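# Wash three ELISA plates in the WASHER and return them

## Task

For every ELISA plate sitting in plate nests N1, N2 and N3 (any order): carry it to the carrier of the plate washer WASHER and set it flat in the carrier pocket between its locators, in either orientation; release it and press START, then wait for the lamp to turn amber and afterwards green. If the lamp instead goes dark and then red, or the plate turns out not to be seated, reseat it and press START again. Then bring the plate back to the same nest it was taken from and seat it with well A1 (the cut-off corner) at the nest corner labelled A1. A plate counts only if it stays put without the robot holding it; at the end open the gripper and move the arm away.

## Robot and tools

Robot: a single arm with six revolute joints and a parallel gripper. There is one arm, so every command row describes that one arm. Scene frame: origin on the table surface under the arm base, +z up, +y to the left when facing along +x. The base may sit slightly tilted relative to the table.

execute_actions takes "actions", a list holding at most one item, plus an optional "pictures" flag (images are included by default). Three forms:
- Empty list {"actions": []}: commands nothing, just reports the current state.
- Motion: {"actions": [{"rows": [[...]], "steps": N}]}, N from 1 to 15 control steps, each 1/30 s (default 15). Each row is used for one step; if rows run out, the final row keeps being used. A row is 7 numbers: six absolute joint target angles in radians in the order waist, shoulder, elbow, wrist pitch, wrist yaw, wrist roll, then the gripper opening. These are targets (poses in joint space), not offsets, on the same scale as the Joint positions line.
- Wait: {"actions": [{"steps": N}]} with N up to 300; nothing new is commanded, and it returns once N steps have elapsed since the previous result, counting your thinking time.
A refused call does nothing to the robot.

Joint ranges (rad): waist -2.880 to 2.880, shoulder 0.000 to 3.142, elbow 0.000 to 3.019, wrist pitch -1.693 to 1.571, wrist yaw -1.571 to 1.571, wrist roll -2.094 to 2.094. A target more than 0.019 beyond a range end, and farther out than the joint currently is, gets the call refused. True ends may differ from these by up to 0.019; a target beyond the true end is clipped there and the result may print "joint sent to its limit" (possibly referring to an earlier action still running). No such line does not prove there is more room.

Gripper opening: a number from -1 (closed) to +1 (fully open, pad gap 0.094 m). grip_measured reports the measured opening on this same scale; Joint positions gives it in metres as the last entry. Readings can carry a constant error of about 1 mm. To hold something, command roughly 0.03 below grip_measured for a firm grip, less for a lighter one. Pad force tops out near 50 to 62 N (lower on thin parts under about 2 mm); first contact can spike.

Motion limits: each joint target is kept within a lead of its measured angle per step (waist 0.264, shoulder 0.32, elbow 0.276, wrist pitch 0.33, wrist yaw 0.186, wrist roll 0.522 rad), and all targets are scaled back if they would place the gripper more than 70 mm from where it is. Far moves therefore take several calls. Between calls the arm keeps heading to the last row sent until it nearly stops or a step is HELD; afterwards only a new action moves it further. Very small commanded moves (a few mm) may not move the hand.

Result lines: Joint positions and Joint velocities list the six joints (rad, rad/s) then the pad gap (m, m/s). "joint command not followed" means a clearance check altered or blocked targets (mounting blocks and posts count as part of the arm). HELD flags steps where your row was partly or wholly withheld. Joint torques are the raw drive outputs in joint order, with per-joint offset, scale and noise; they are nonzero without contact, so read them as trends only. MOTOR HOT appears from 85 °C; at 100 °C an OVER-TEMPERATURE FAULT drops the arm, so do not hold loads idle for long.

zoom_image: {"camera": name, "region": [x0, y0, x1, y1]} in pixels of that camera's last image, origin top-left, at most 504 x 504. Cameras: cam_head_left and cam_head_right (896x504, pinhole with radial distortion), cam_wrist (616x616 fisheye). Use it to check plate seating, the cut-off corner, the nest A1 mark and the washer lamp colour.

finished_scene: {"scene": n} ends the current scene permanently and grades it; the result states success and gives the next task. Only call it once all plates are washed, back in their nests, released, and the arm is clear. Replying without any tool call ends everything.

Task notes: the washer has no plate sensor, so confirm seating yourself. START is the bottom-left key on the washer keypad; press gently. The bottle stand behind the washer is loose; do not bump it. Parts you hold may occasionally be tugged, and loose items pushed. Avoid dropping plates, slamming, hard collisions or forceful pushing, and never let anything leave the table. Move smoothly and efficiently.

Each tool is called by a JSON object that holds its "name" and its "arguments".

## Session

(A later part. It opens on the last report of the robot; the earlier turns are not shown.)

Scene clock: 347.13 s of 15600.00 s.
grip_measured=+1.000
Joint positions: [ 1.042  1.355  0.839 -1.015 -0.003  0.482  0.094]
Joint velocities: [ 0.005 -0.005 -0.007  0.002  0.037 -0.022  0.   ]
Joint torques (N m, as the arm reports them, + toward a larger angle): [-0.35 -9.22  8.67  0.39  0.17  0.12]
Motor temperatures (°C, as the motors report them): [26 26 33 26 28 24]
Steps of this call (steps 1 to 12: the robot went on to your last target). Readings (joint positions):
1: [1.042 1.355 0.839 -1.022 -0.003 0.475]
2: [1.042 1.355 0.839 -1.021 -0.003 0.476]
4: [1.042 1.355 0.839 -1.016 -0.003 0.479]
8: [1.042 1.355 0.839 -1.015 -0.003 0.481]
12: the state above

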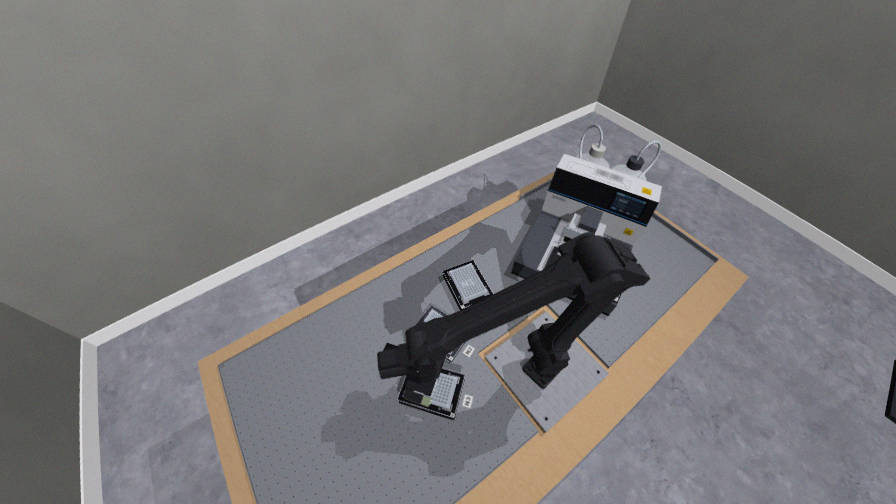

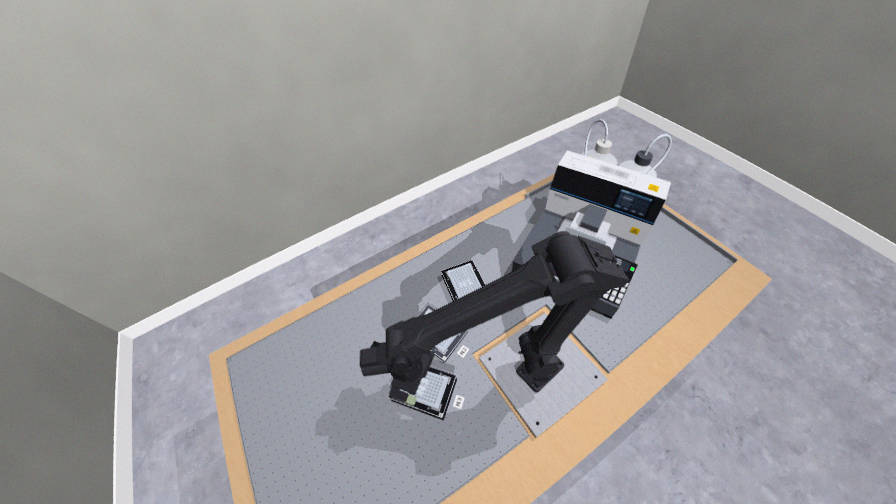

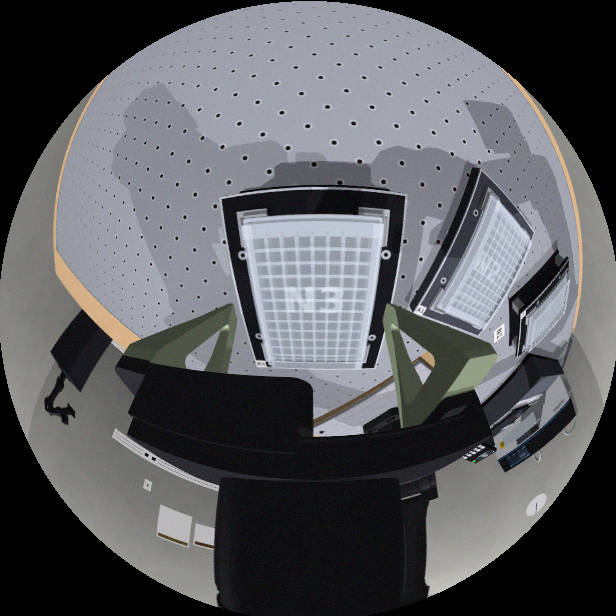

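{"name": "execute_actions", "arguments": {"actions": [{"rows":[[1.026,1.37,0.838,-1.005,0,0.45,1],[1.026,1.375,0.838,-1.005,0,0.45,1],[1.026,1.38,0.838,-1.005,0,0.45,1],[1.026,1.385,0.838,-1.004,0,0.45,1],[1.026,1.39,0.838,-1.003,0,0.45,1],[1.026,1.395,0.838,-1.002,0,0.45,1],[1.026,1.40,0.838,-1.001,0,0.45,1],[1.026,1.405,0.838,-1.0,0,0.45,1],[1.026,1.41,0.838,-0.999,0,0.45,1],[1.026,1.415,0.838,-0.998,0,0.45,1]],"steps":15}], "pictures": false}}

{"name": "execute_actions", "arguments": {"actions": [{"steps":8}]}}

{"name": "zoom_image", "arguments": {"camera": "cam_wrist", "region": [170,150,450,400]}}

Scene clock: 351.60 s of 15600.00 s.
grip_measured=+1.000
Joint positions: [ 1.038  1.401  0.839 -1.009 -0.003  0.467  0.094]
Joint velocities: [-0.005 -0.005 -0.007 -0.007  0.051  0.007  0.   ]
Joint torques (N m, as the arm reports them, + toward a larger angle): [-0.49 -9.08  8.56  0.35  0.17 -0.24]
Motor temperatures (°C, as the motors report them): [26 26 32 26 28 24]
Steps of this call (steps 1 to 30: the robot went on to your last target; steps 31 to 90: nothing new was sent; then 0.97 s passed at rest; steps 91 to 105: all 15 steps of this action). Readings (joint positions):
91: [1.042 1.355 0.839 -1.015 -0.003 0.480]
92: [1.041 1.355 0.839 -1.015 -0.003 0.477]
94: [1.040 1.357 0.839 -1.015 -0.003 0.474]
98: [1.038 1.372 0.839 -1.012 -0.003 0.470]
105: the state above

Scene clock: 351.87 s of 15600.00 s.
grip_measured=+1.000
Joint positions: [ 1.038  1.401  0.839 -1.008 -0.003  0.467  0.094]
Joint velocities: [ 0.015  0.005  0.002  0.007 -0.066  0.022  0.   ]
Joint torques (N m, as the arm reports them, + toward a larger angle): [-0.41 -9.04  8.56  0.28  0.17 -0.25]
Motor temperatures (°C, as the motors report them): [26 26 32 26 28 24]
Steps of this call (steps 1 to 8: the robot went on to your last target). Readings (joint positions):
1: [1.038 1.401 0.839 -1.009 -0.003 0.467]
2: [1.038 1.401 0.839 -1.008 -0.003 0.467]
4: [1.038 1.401 0.839 -1.008 -0.003 0.467]
8: the state above

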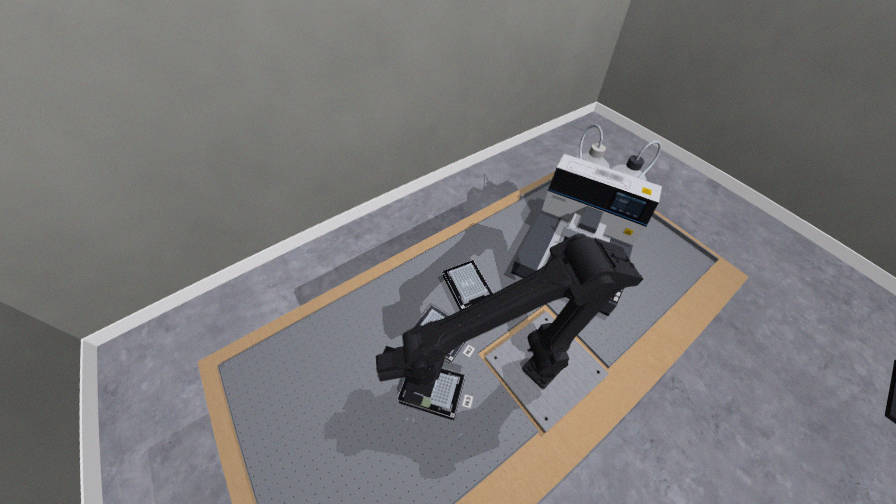

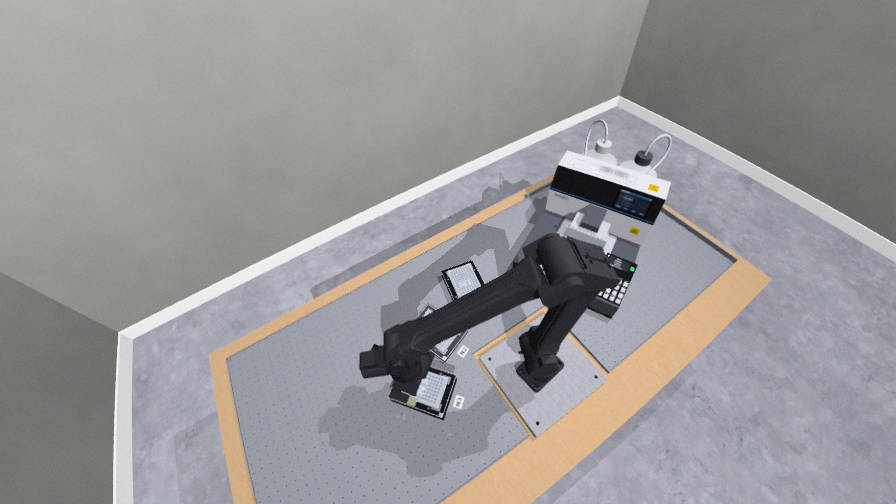

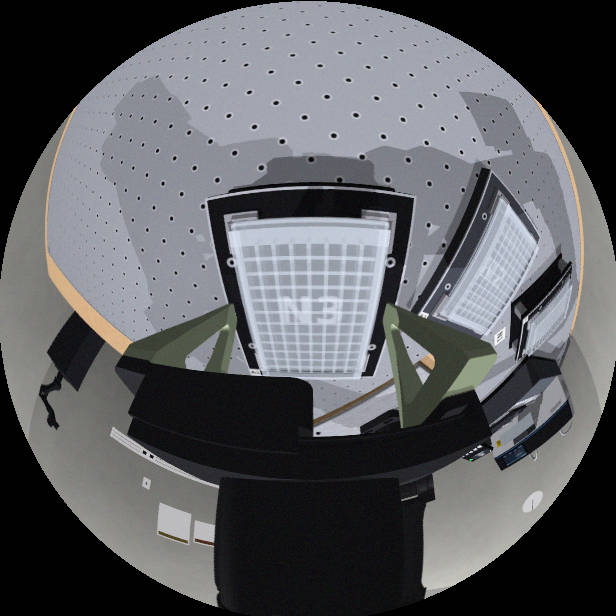

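Region (170, 150, 450, 400) of cam_wrist's 616x616 image, scaled by 1.800, with more detail than that image has; it fills the top 450 rows of this view, and the rest is white.

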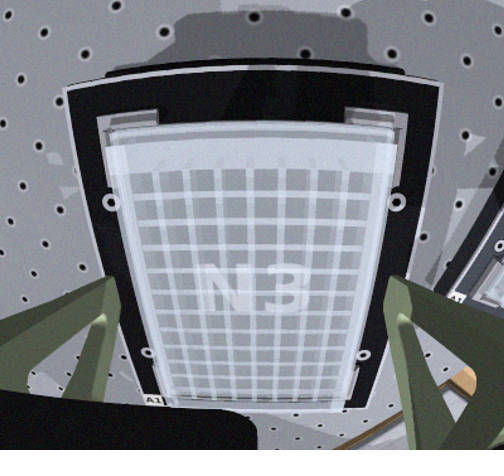

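Lower ~0.012 more, grip.

{"name": "execute_actions", "arguments": {"actions": [{"rows":[[1.035,1.422,0.838,-0.995,0,0.46,1],[1.035,1.427,0.838,-0.994,0,0.46,1],[1.035,1.431,0.838,-0.993,0,0.46,1],[1.035,1.431,0.838,-0.993,0,0.46,1],[1.035,1.431,0.838,-0.993,0,0.46,1],[1.035,1.431,0.838,-0.993,0,0.46,1],[1.035,1.431,0.838,-0.993,0,0.46,1],[1.035,1.431,0.838,-0.993,0,0.46,1],[1.035,1.42,0.838,-1.0,0,0.46,0.85],[1.035,1.42,0.838,-1.0,0,0.46,0.75],[1.035,1.42,0.838,-1.0,0,0.46,0.67]],"steps":15}]}}

{"name": "zoom_image", "arguments": {"camera": "cam_wrist", "region": [170,150,450,400]}}

{"name": "execute_actions", "arguments": {"actions": [{"rows":[[1.035,1.405,0.838,-1.005,0,0.46,0.67],[1.035,1.397,0.838,-1.008,0,0.46,0.67],[1.035,1.389,0.838,-1.011,0,0.46,0.67],[1.035,1.381,0.838,-1.014,0,0.46,0.67],[1.035,1.373,0.838,-1.017,0,0.46,0.67],[1.035,1.365,0.838,-1.02,0,0.46,0.67],[1.035,1.355,0.86,-1.025,0,0.46,0.67],[1.035,1.345,0.88,-1.035,0,0.46,0.67],[1.035,1.335,0.90,-1.06,0,0.46,0.67],[1.035,1.325,0.92,-1.09,0,0.46,0.67],[1.035,1.315,0.94,-1.12,0,0.46,0.67],[1.035,1.305,0.96,-1.15,0,0.46,0.67],[1.035,1.295,0.98,-1.18,0,0.46,0.67],[1.035,1.285,1.0,-1.21,0,0.46,0.67],[1.035,1.275,1.02,-1.24,0,0.46,0.67]],"steps":15}], "pictures": false}}

{"name": "execute_actions", "arguments": {"actions": [{"rows":[[1.02,1.265,1.04,-1.27,0,0.44,0.67],[0.99,1.255,1.05,-1.3,0,0.4,0.67],[0.95,1.245,1.06,-1.32,0,0.35,0.67],[0.90,1.235,1.06,-1.34,0,0.3,0.67],[0.845,1.225,1.06,-1.36,0,0.25,0.67],[0.79,1.215,1.06,-1.37,0,0.2,0.67],[0.735,1.21,1.06,-1.37,0,0.15,0.67],[0.68,1.21,1.06,-1.37,0,0.1,0.67],[0.625,1.21,1.06,-1.37,0,0.05,0.67],[0.57,1.21,1.06,-1.37,0,0,0.67],[0.515,1.21,1.06,-1.37,0,-0.05,0.67],[0.46,1.21,1.06,-1.37,0,-0.1,0.67],[0.405,1.21,1.06,-1.37,0,-0.15,0.67],[0.35,1.21,1.06,-1.37,0,-0.2,0.67],[0.295,1.21,1.06,-1.37,0,-0.25,0.67]],"steps":15}], "pictures": false}}

{"name": "execute_actions", "arguments": {"actions": [{"rows":[[0.24,1.21,1.06,-1.37,0,-0.31,0.67],[0.185,1.21,1.06,-1.37,0,-0.37,0.67],[0.13,1.21,1.06,-1.37,0,-0.43,0.67],[0.075,1.21,1.06,-1.37,0,-0.49,0.67],[0.02,1.21,1.06,-1.37,0,-0.55,0.67],[-0.035,1.21,1.06,-1.37,0,-0.61,0.67],[-0.09,1.21,1.06,-1.37,0,-0.67,0.67],[-0.145,1.21,1.06,-1.37,0,-0.73,0.67],[-0.2,1.21,1.06,-1.37,0,-0.79,0.67],[-0.255,1.21,1.06,-1.37,0,-0.85,0.67],[-0.31,1.21,1.06,-1.37,0,-0.91,0.67],[-0.365,1.21,1.06,-1.37,0,-0.97,0.67],[-0.42,1.21,1.06,-1.37,0,-1.03,0.67],[-0.475,1.21,1.06,-1.37,0,-1.09,0.67],[-0.53,1.21,1.06,-1.37,0,-1.15,0.67]],"steps":15}], "pictures": false}}

{"name": "execute_actions", "arguments": {"actions": [{"rows":[[-0.585,1.21,1.06,-1.37,0,-1.21,0.67],[-0.64,1.21,1.06,-1.37,0,-1.27,0.67],[-0.695,1.21,1.06,-1.37,0,-1.33,0.67],[-0.75,1.21,1.06,-1.37,0,-1.39,0.67],[-0.805,1.21,1.06,-1.37,0,-1.43,0.67],[-0.86,1.21,1.06,-1.37,0,-1.46,0.67],[-0.91,1.21,1.06,-1.37,0,-1.46,0.67],[-0.955,1.21,1.06,-1.37,0,-1.46,0.67],[-0.995,1.21,1.06,-1.37,0,-1.46,0.67],[-1.03,1.21,1.06,-1.37,0,-1.46,0.67],[-1.055,1.21,1.06,-1.37,0,-1.46,0.67],[-1.072,1.21,1.06,-1.37,0,-1.46,0.67],[-1.082,1.21,1.06,-1.37,0,-1.46,0.67],[-1.087,1.21,1.06,-1.37,0,-1.46,0.67],[-1.09,1.21,1.06,-1.37,0,-1.46,0.67]],"steps":15}], "pictures": false}}

{"name": "execute_actions", "arguments": {"actions": [{"rows":[[-1.09,1.21,1.01,-1.345,0,-1.46,0.67],[-1.09,1.21,0.995,-1.325,0,-1.46,0.67],[-1.09,1.21,0.98,-1.305,0,-1.46,0.67],[-1.09,1.21,0.965,-1.285,0,-1.46,0.67],[-1.09,1.21,0.95,-1.265,0,-1.46,0.67],[-1.09,1.21,0.935,-1.245,0,-1.46,0.67],[-1.09,1.21,0.92,-1.225,0,-1.46,0.67],[-1.09,1.21,0.905,-1.205,0,-1.46,0.67],[-1.09,1.21,0.89,-1.185,0,-1.46,0.67],[-1.09,1.21,0.875,-1.165,0,-1.46,0.67],[-1.09,1.21,0.862,-1.145,0,-1.46,0.67],[-1.09,1.21,0.852,-1.13,0,-1.46,0.67],[-1.09,1.21,0.846,-1.12,0,-1.46,0.67]],"steps":15}], "pictures": false}}

{"name": "execute_actions", "arguments": {"actions": [{"steps":12}]}}

Scene clock: 377.27 s of 15600.00 s.
grip_measured=+0.689
Joint positions: [ 1.038  1.411  0.839 -1.003 -0.002  0.467  0.079]
Joint velocities: [-0.005 -0.005 -0.002 -0.007  0.007 -0.066 -0.   ]
Joint torques (N m, as the arm reports them, + toward a larger angle): [-0.19 -9.54  8.43  0.03  0.11 -0.15]
Motor temperatures (°C, as the motors report them): [26 26 32 26 28 24]
Steps of this call (steps 1 to 15: the robot went on to your last target; steps 16 to 90: nothing new was sent; then 21.90 s passed at rest; steps 91 to 105: all 15 steps of this action). Readings (joint positions):
91: [1.038 1.401 0.839 -1.008 -0.003 0.467]
92: [1.038 1.401 0.839 -1.007 -0.003 0.467]
94: [1.038 1.404 0.839 -1.004 -0.003 0.467]
98: [1.038 1.411 0.839 -1.003 -0.003 0.467]
105: the state above

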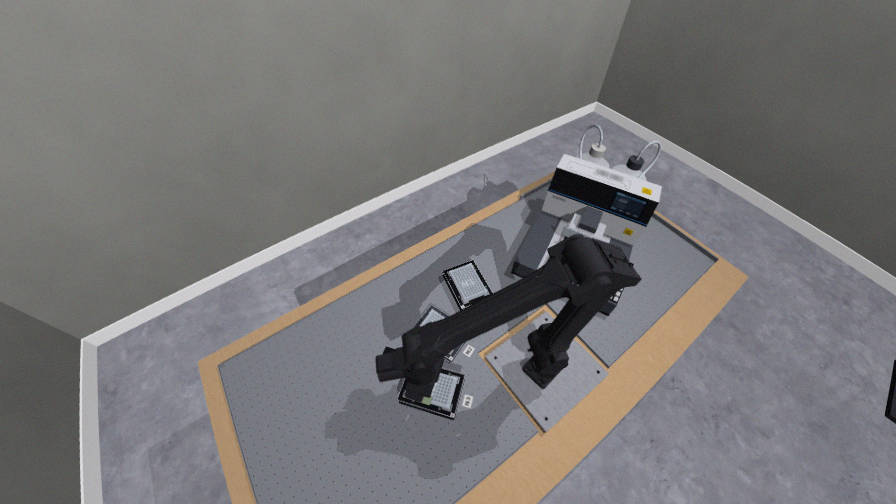

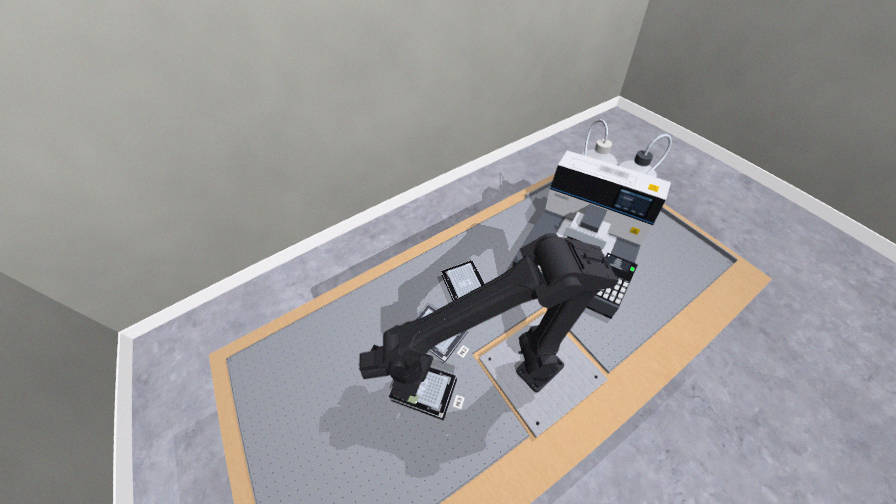

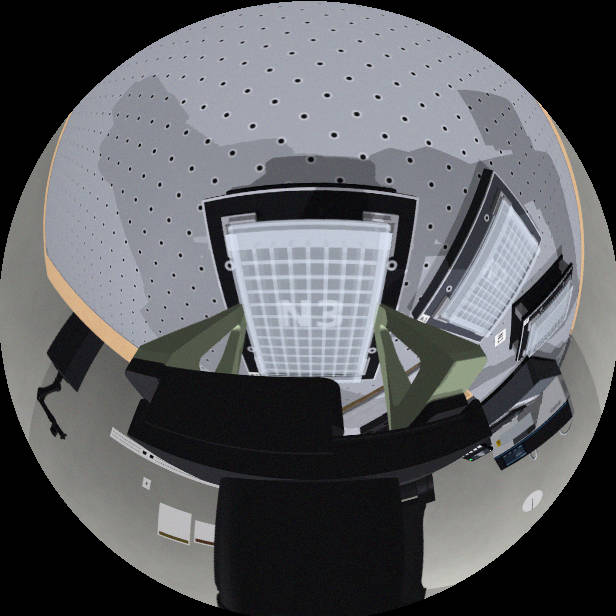

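Region (170, 150, 450, 400) of cam_wrist's 616x616 image, scaled by 1.800, with more detail than that image has; it fills the top 450 rows of this view, and the rest is white.

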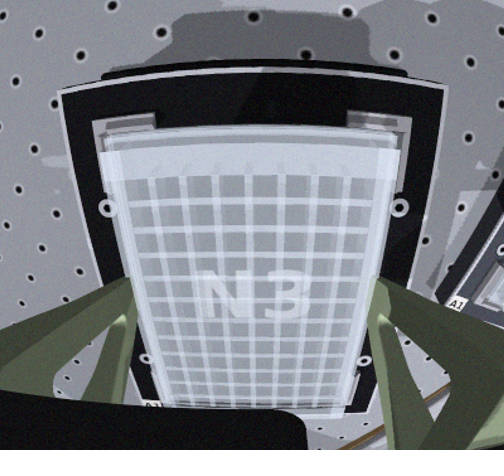

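Scene clock: 377.77 s of 15600.00 s.
grip_measured=+0.689
Joint positions: [ 1.038  1.316  0.921 -1.178 -0.002  0.467  0.079]
Joint velocities: [-0.005 -0.298  0.637 -0.833 -0.022  0.007 -0.001]
Joint torques (N m, as the arm reports them, + toward a larger angle): [  0.14 -12.01  14.98  -0.12   0.12  -0.14]
Motor temperatures (°C, as the motors report them): [26 26 32 26 28 24]
Steps of this call (steps 1 to 15: all 15 steps of this action). Readings (joint positions):
1: [1.038 1.411 0.839 -1.003 -0.002 0.467]
2: [1.038 1.411 0.839 -1.003 -0.002 0.467]
4: [1.038 1.410 0.839 -1.004 -0.002 0.467]
8: [1.038 1.387 0.839 -1.014 -0.002 0.467]
15: the state above

Scene clock: 378.27 s of 15600.00 s.
grip_measured=+0.689
Joint positions: [ 0.38   1.211  1.026 -1.356 -0.001 -0.035  0.079]
Joint velocities: [-1.548 -0.005  0.002 -0.002 -0.037 -1.37  -0.   ]
Joint torques (N m, as the arm reports them, + toward a larger angle): [ 1.01 -8.95 13.3  -0.65  0.07 -0.2 ]
Motor temperatures (°C, as the motors report them): [26 26 32 26 28 24]
Steps of this call (steps 1 to 15: all 15 steps of this action). Readings (joint positions):
1: [1.038 1.306 0.944 -1.207 -0.002 0.465]
2: [1.034 1.295 0.967 -1.235 -0.002 0.456]
4: [1.005 1.270 1.004 -1.284 -0.002 0.416]
8: [0.815 1.219 1.026 -1.344 -0.002 0.279]
15: the state above

Scene clock: 378.77 s of 15600.00 s.
grip_measured=+0.689
Joint positions: [-0.435  1.211  1.026 -1.357 -0.001 -0.886  0.079]
Joint velocities: [-1.597 -0.015 -0.017  0.012  0.007 -1.692  0.   ]
Joint torques (N m, as the arm reports them, + toward a larger angle): [ 0.08 -9.02 13.18 -0.71  0.02 -0.21]
Motor temperatures (°C, as the motors report them): [26 26 32 26 28 24]
Steps of this call (steps 1 to 15: all 15 steps of this action). Readings (joint positions):
1: [0.327 1.211 1.026 -1.357 -0.001 -0.085]
2: [0.275 1.211 1.026 -1.357 -0.001 -0.137]
4: [0.171 1.211 1.026 -1.357 -0.001 -0.245]
8: [-0.047 1.211 1.026 -1.357 -0.001 -0.473]
15: the state above

Scene clock: 379.27 s of 15600.00 s.
grip_measured=+0.689
Joint positions: [-1.099  1.211  1.026 -1.36  -0.    -1.414  0.079]
Joint velocities: [-0.171 -0.005  0.002 -0.022  0.037 -0.183 -0.001]
Joint torques (N m, as the arm reports them, + toward a larger angle): [ 0.98 -8.64 13.29 -0.54 -0.05 -0.25]
Motor temperatures (°C, as the motors report them): [26 26 32 26 28 24]
Steps of this call (steps 1 to 15: all 15 steps of this action). Readings (joint positions):
1: [-0.490 1.211 1.026 -1.357 -0.001 -0.946]
2: [-0.545 1.211 1.026 -1.357 -0.001 -1.005]
4: [-0.655 1.211 1.026 -1.357 -0.001 -1.125]
8: [-0.872 1.211 1.026 -1.357 -0.001 -1.309]
15: the state above

Scene clock: 379.77 s of 15600.00 s.
grip_measured=+0.689
Joint positions: [-1.101  1.21   0.854 -1.142 -0.    -1.442  0.079]
Joint velocities: [-0.005  0.005 -0.11   0.125  0.007 -0.022  0.001]
Joint torques (N m, as the arm reports them, + toward a larger angle): [ 0.45 -7.95  9.6   0.48 -0.04 -0.24]
Motor temperatures (°C, as the motors report them): [26 26 32 26 28 24]
Steps of this call (steps 1 to 15: all 15 steps of this action). Readings (joint positions):
1: [-1.102 1.211 1.026 -1.359 -0.000 -1.419]
2: [-1.101 1.211 1.023 -1.353 -0.000 -1.424]
4: [-1.101 1.210 1.007 -1.324 -0.000 -1.431]
8: [-1.101 1.210 0.943 -1.250 -0.000 -1.438]
15: the state above

Scene clock: 380.17 s of 15600.00 s.
grip_measured=+0.689
Joint positions: [-1.101  1.21   0.852 -1.131 -0.    -1.443  0.079]
Joint velocities: [-0.005 -0.015  0.012  0.002  0.037 -0.007 -0.   ]
Joint torques (N m, as the arm reports them, + toward a larger angle): [ 0.42 -8.06  9.09  0.41 -0.04 -0.24]
Motor temperatures (°C, as the motors report them): [26 26 32 26 28 24]
Steps of this call (steps 1 to 12: the robot went on to your last target). Readings (joint positions):
1: [-1.101 1.210 0.852 -1.139 -0.000 -1.442]
2: [-1.101 1.210 0.852 -1.136 -0.000 -1.442]
4: [-1.101 1.210 0.852 -1.132 -0.000 -1.442]
8: [-1.101 1.210 0.852 -1.131 -0.000 -1.443]
12: the state above

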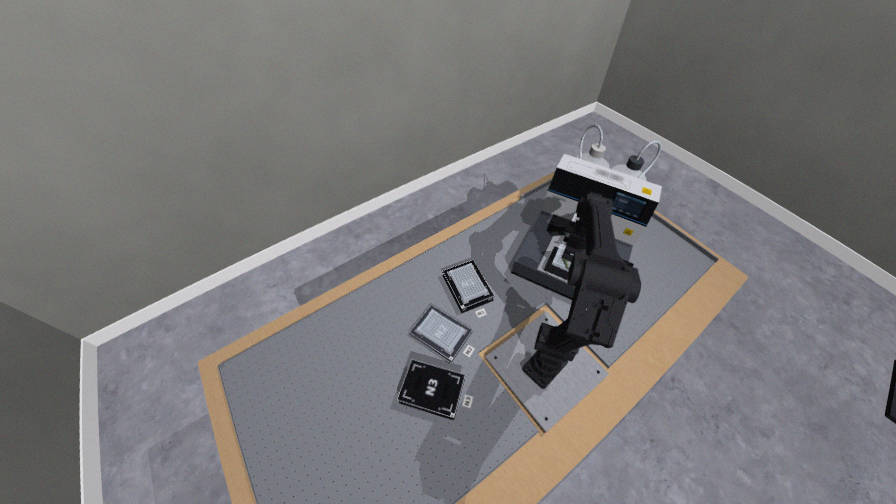

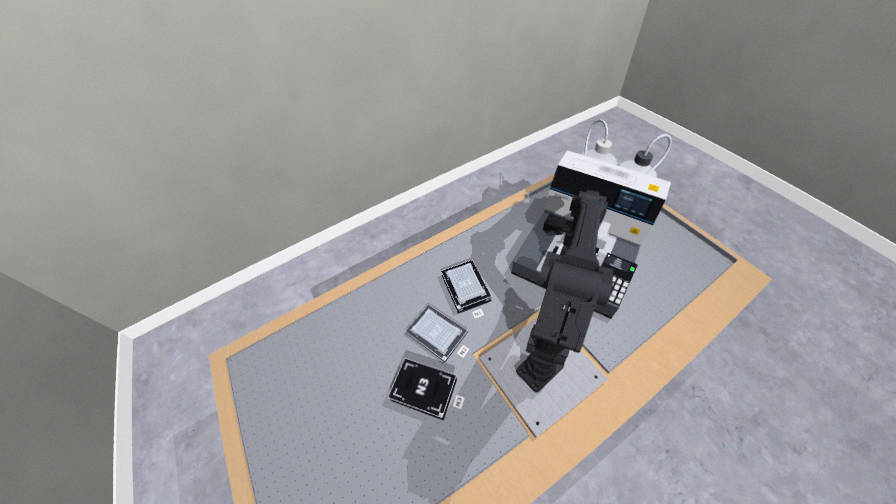

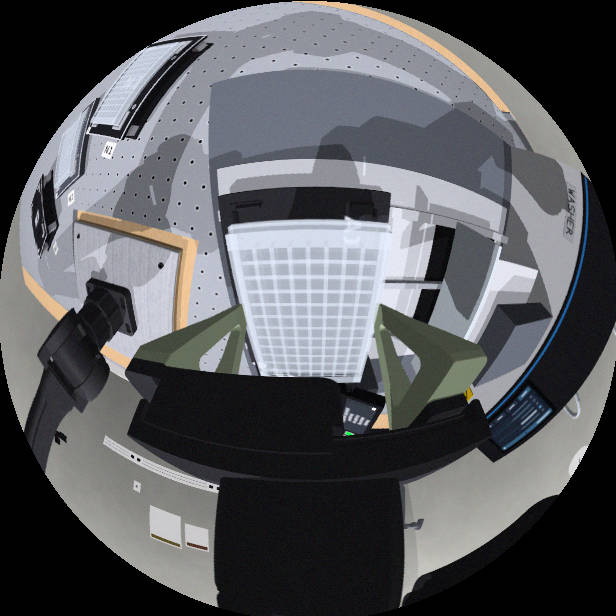

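{"name": "execute_actions", "arguments": {"actions": [{"rows":[[-1.075,1.225,0.85,-1.12,0,-1.415,0.67],[-1.075,1.232,0.85,-1.12,0,-1.415,0.67],[-1.075,1.239,0.85,-1.12,0,-1.415,0.67],[-1.075,1.246,0.85,-1.12,0,-1.415,0.67],[-1.075,1.253,0.85,-1.119,0,-1.415,0.67],[-1.075,1.26,0.85,-1.118,0,-1.415,0.67],[-1.075,1.264,0.85,-1.117,0,-1.415,0.67]],"steps":15}]}}

{"name": "zoom_image", "arguments": {"camera": "cam_wrist", "region": [170,150,450,400]}}

Scene clock: 383.53 s of 15600.00 s.
grip_measured=+0.689
Joint positions: [-1.085  1.254  0.852 -1.127 -0.    -1.432  0.079]
Joint velocities: [-0.005 -0.015 -0.022 -0.017 -0.066 -0.007  0.002]
Joint torques (N m, as the arm reports them, + toward a larger angle): [ 0.36 -7.36  9.27  0.36 -0.05  0.1 ]
Motor temperatures (°C, as the motors report them): [26 26 32 26 28 24]
Steps of this call (steps 1 to 30: the robot went on to your last target; steps 31 to 86: nothing new was sent; steps 87 to 101: all 15 steps of this action). Readings (joint positions):
87: [-1.100 1.210 0.852 -1.131 -0.000 -1.441]
88: [-1.097 1.211 0.852 -1.131 -0.000 -1.439]
90: [-1.090 1.215 0.852 -1.131 -0.000 -1.436]
94: [-1.085 1.239 0.852 -1.129 -0.000 -1.434]
101: the state above

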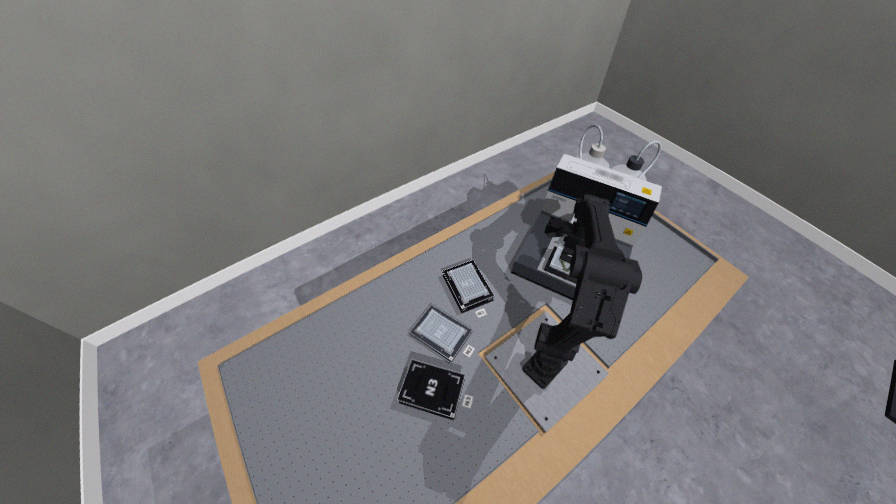

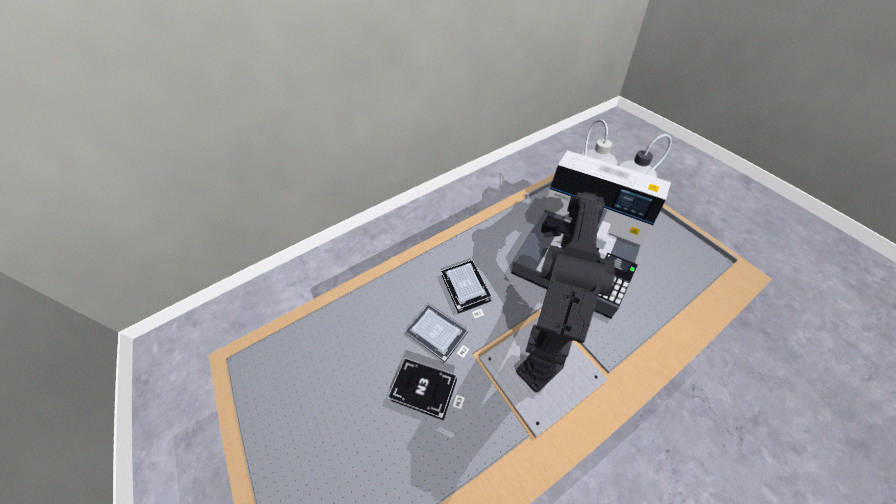

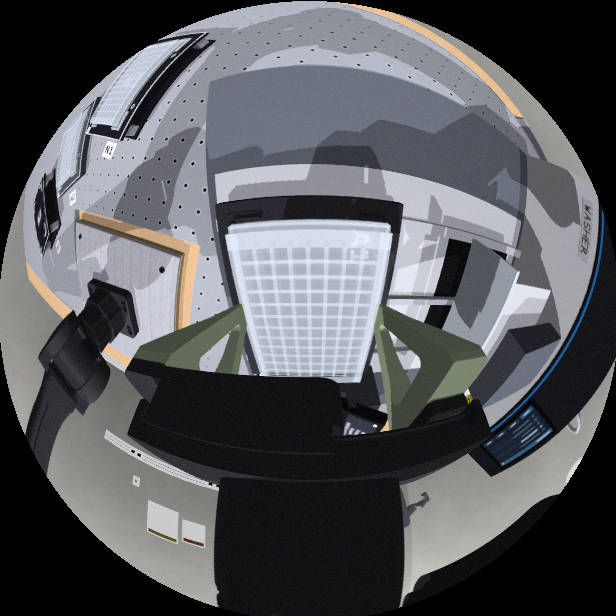

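Region (170, 150, 450, 400) of cam_wrist's 616x616 image, scaled by 1.800, with more detail than that image has; it fills the top 450 rows of this view, and the rest is white.

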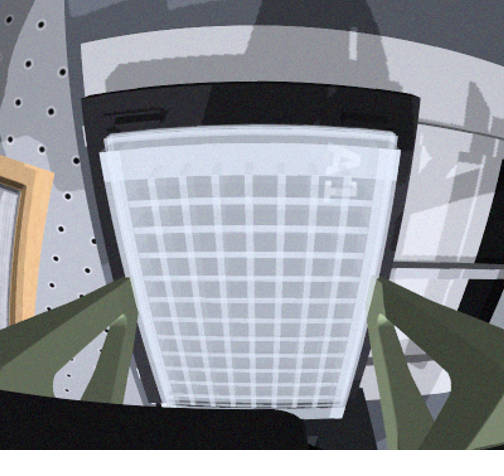

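{"name": "execute_actions", "arguments": {"actions": [{"rows":[[-1.08,1.272,0.85,-1.116,0,-1.42,0.67],[-1.08,1.277,0.85,-1.115,0,-1.42,0.67],[-1.08,1.282,0.85,-1.114,0,-1.42,0.67],[-1.08,1.287,0.85,-1.113,0,-1.42,0.67],[-1.08,1.292,0.85,-1.112,0,-1.42,0.67],[-1.08,1.297,0.85,-1.111,0,-1.42,0.67]],"steps":15}], "pictures": false}}

{"name": "execute_actions", "arguments": {"actions": [{"rows":[[-1.085,1.283,0.85,-1.12,0,-1.43,1]],"steps":10}]}}

{"name": "zoom_image", "arguments": {"camera": "cam_wrist", "region": [170,150,450,400]}}

Scene clock: 387.27 s of 15600.00 s.
grip_measured=+0.689
Joint positions: [-1.085  1.276  0.852 -1.122 -0.    -1.432  0.079]
Joint velocities: [ 0.005 -0.034 -0.002  0.007 -0.066 -0.037 -0.001]
Joint torques (N m, as the arm reports them, + toward a larger angle): [ 0.   -6.9   9.19  0.31 -0.05  0.05]
Motor temperatures (°C, as the motors report them): [26 26 32 26 28 24]
Steps of this call (steps 1 to 15: the robot went on to your last target; steps 16 to 90: nothing new was sent; then 0.23 s passed at rest; steps 91 to 105: all 15 steps of this action). Readings (joint positions):
91: [-1.085 1.254 0.852 -1.127 -0.000 -1.432]
92: [-1.085 1.254 0.852 -1.127 -0.000 -1.432]
94: [-1.085 1.258 0.852 -1.125 -0.000 -1.432]
98: [-1.085 1.276 0.852 -1.122 -0.000 -1.432]
105: the state above

Scene clock: 387.60 s of 15600.00 s.
grip_measured=+1.000
Joint positions: [-1.085  1.276  0.852 -1.123 -0.    -1.432  0.094]
Joint velocities: [-0.005 -0.015 -0.022  0.002 -0.051 -0.007  0.   ]
Joint torques (N m, as the arm reports them, + toward a larger angle): [-0.36 -7.93  9.17 -0.04 -0.04 -0.05]
Motor temperatures (°C, as the motors report them): [26 26 32 26 28 24]
Steps of this call (steps 1 to 10: all 10 steps of this action). Readings (joint positions):
1: [-1.085 1.276 0.852 -1.123 -0.000 -1.432]
2: [-1.085 1.276 0.852 -1.123 -0.000 -1.432]
4: [-1.085 1.276 0.852 -1.123 -0.000 -1.432]
8: [-1.085 1.276 0.852 -1.123 -0.000 -1.432]
10: the state above

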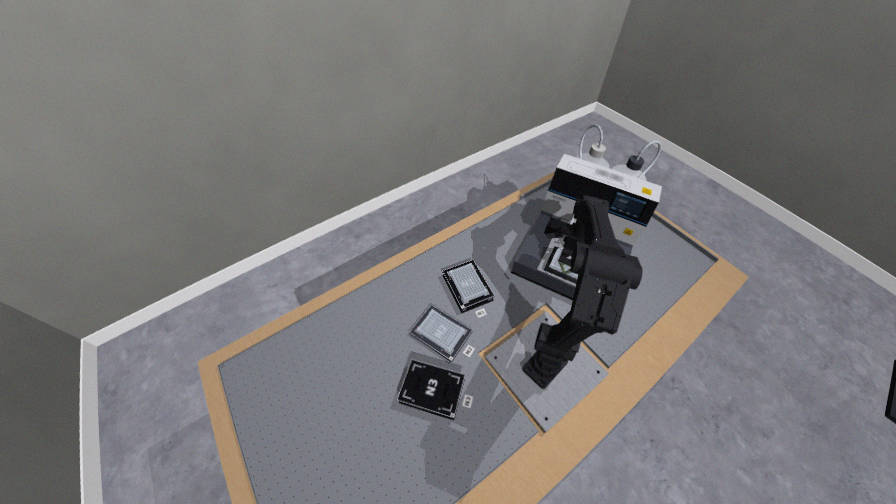

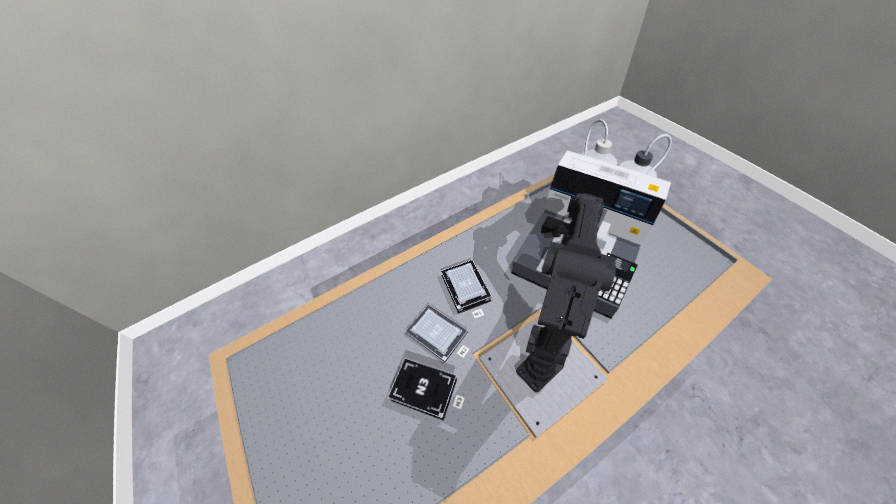

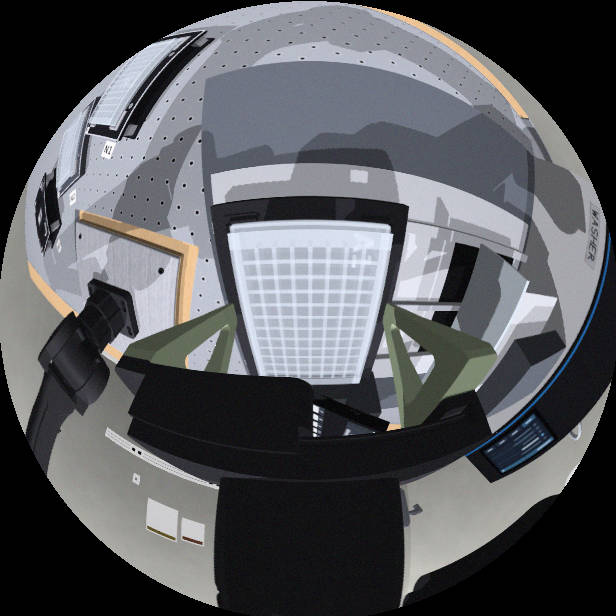

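Region (170, 150, 450, 400) of cam_wrist's 616x616 image, scaled by 1.800, with more detail than that image has; it fills the top 450 rows of this view, and the rest is white.

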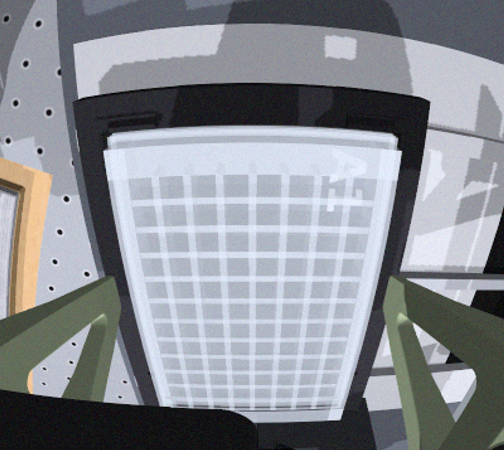

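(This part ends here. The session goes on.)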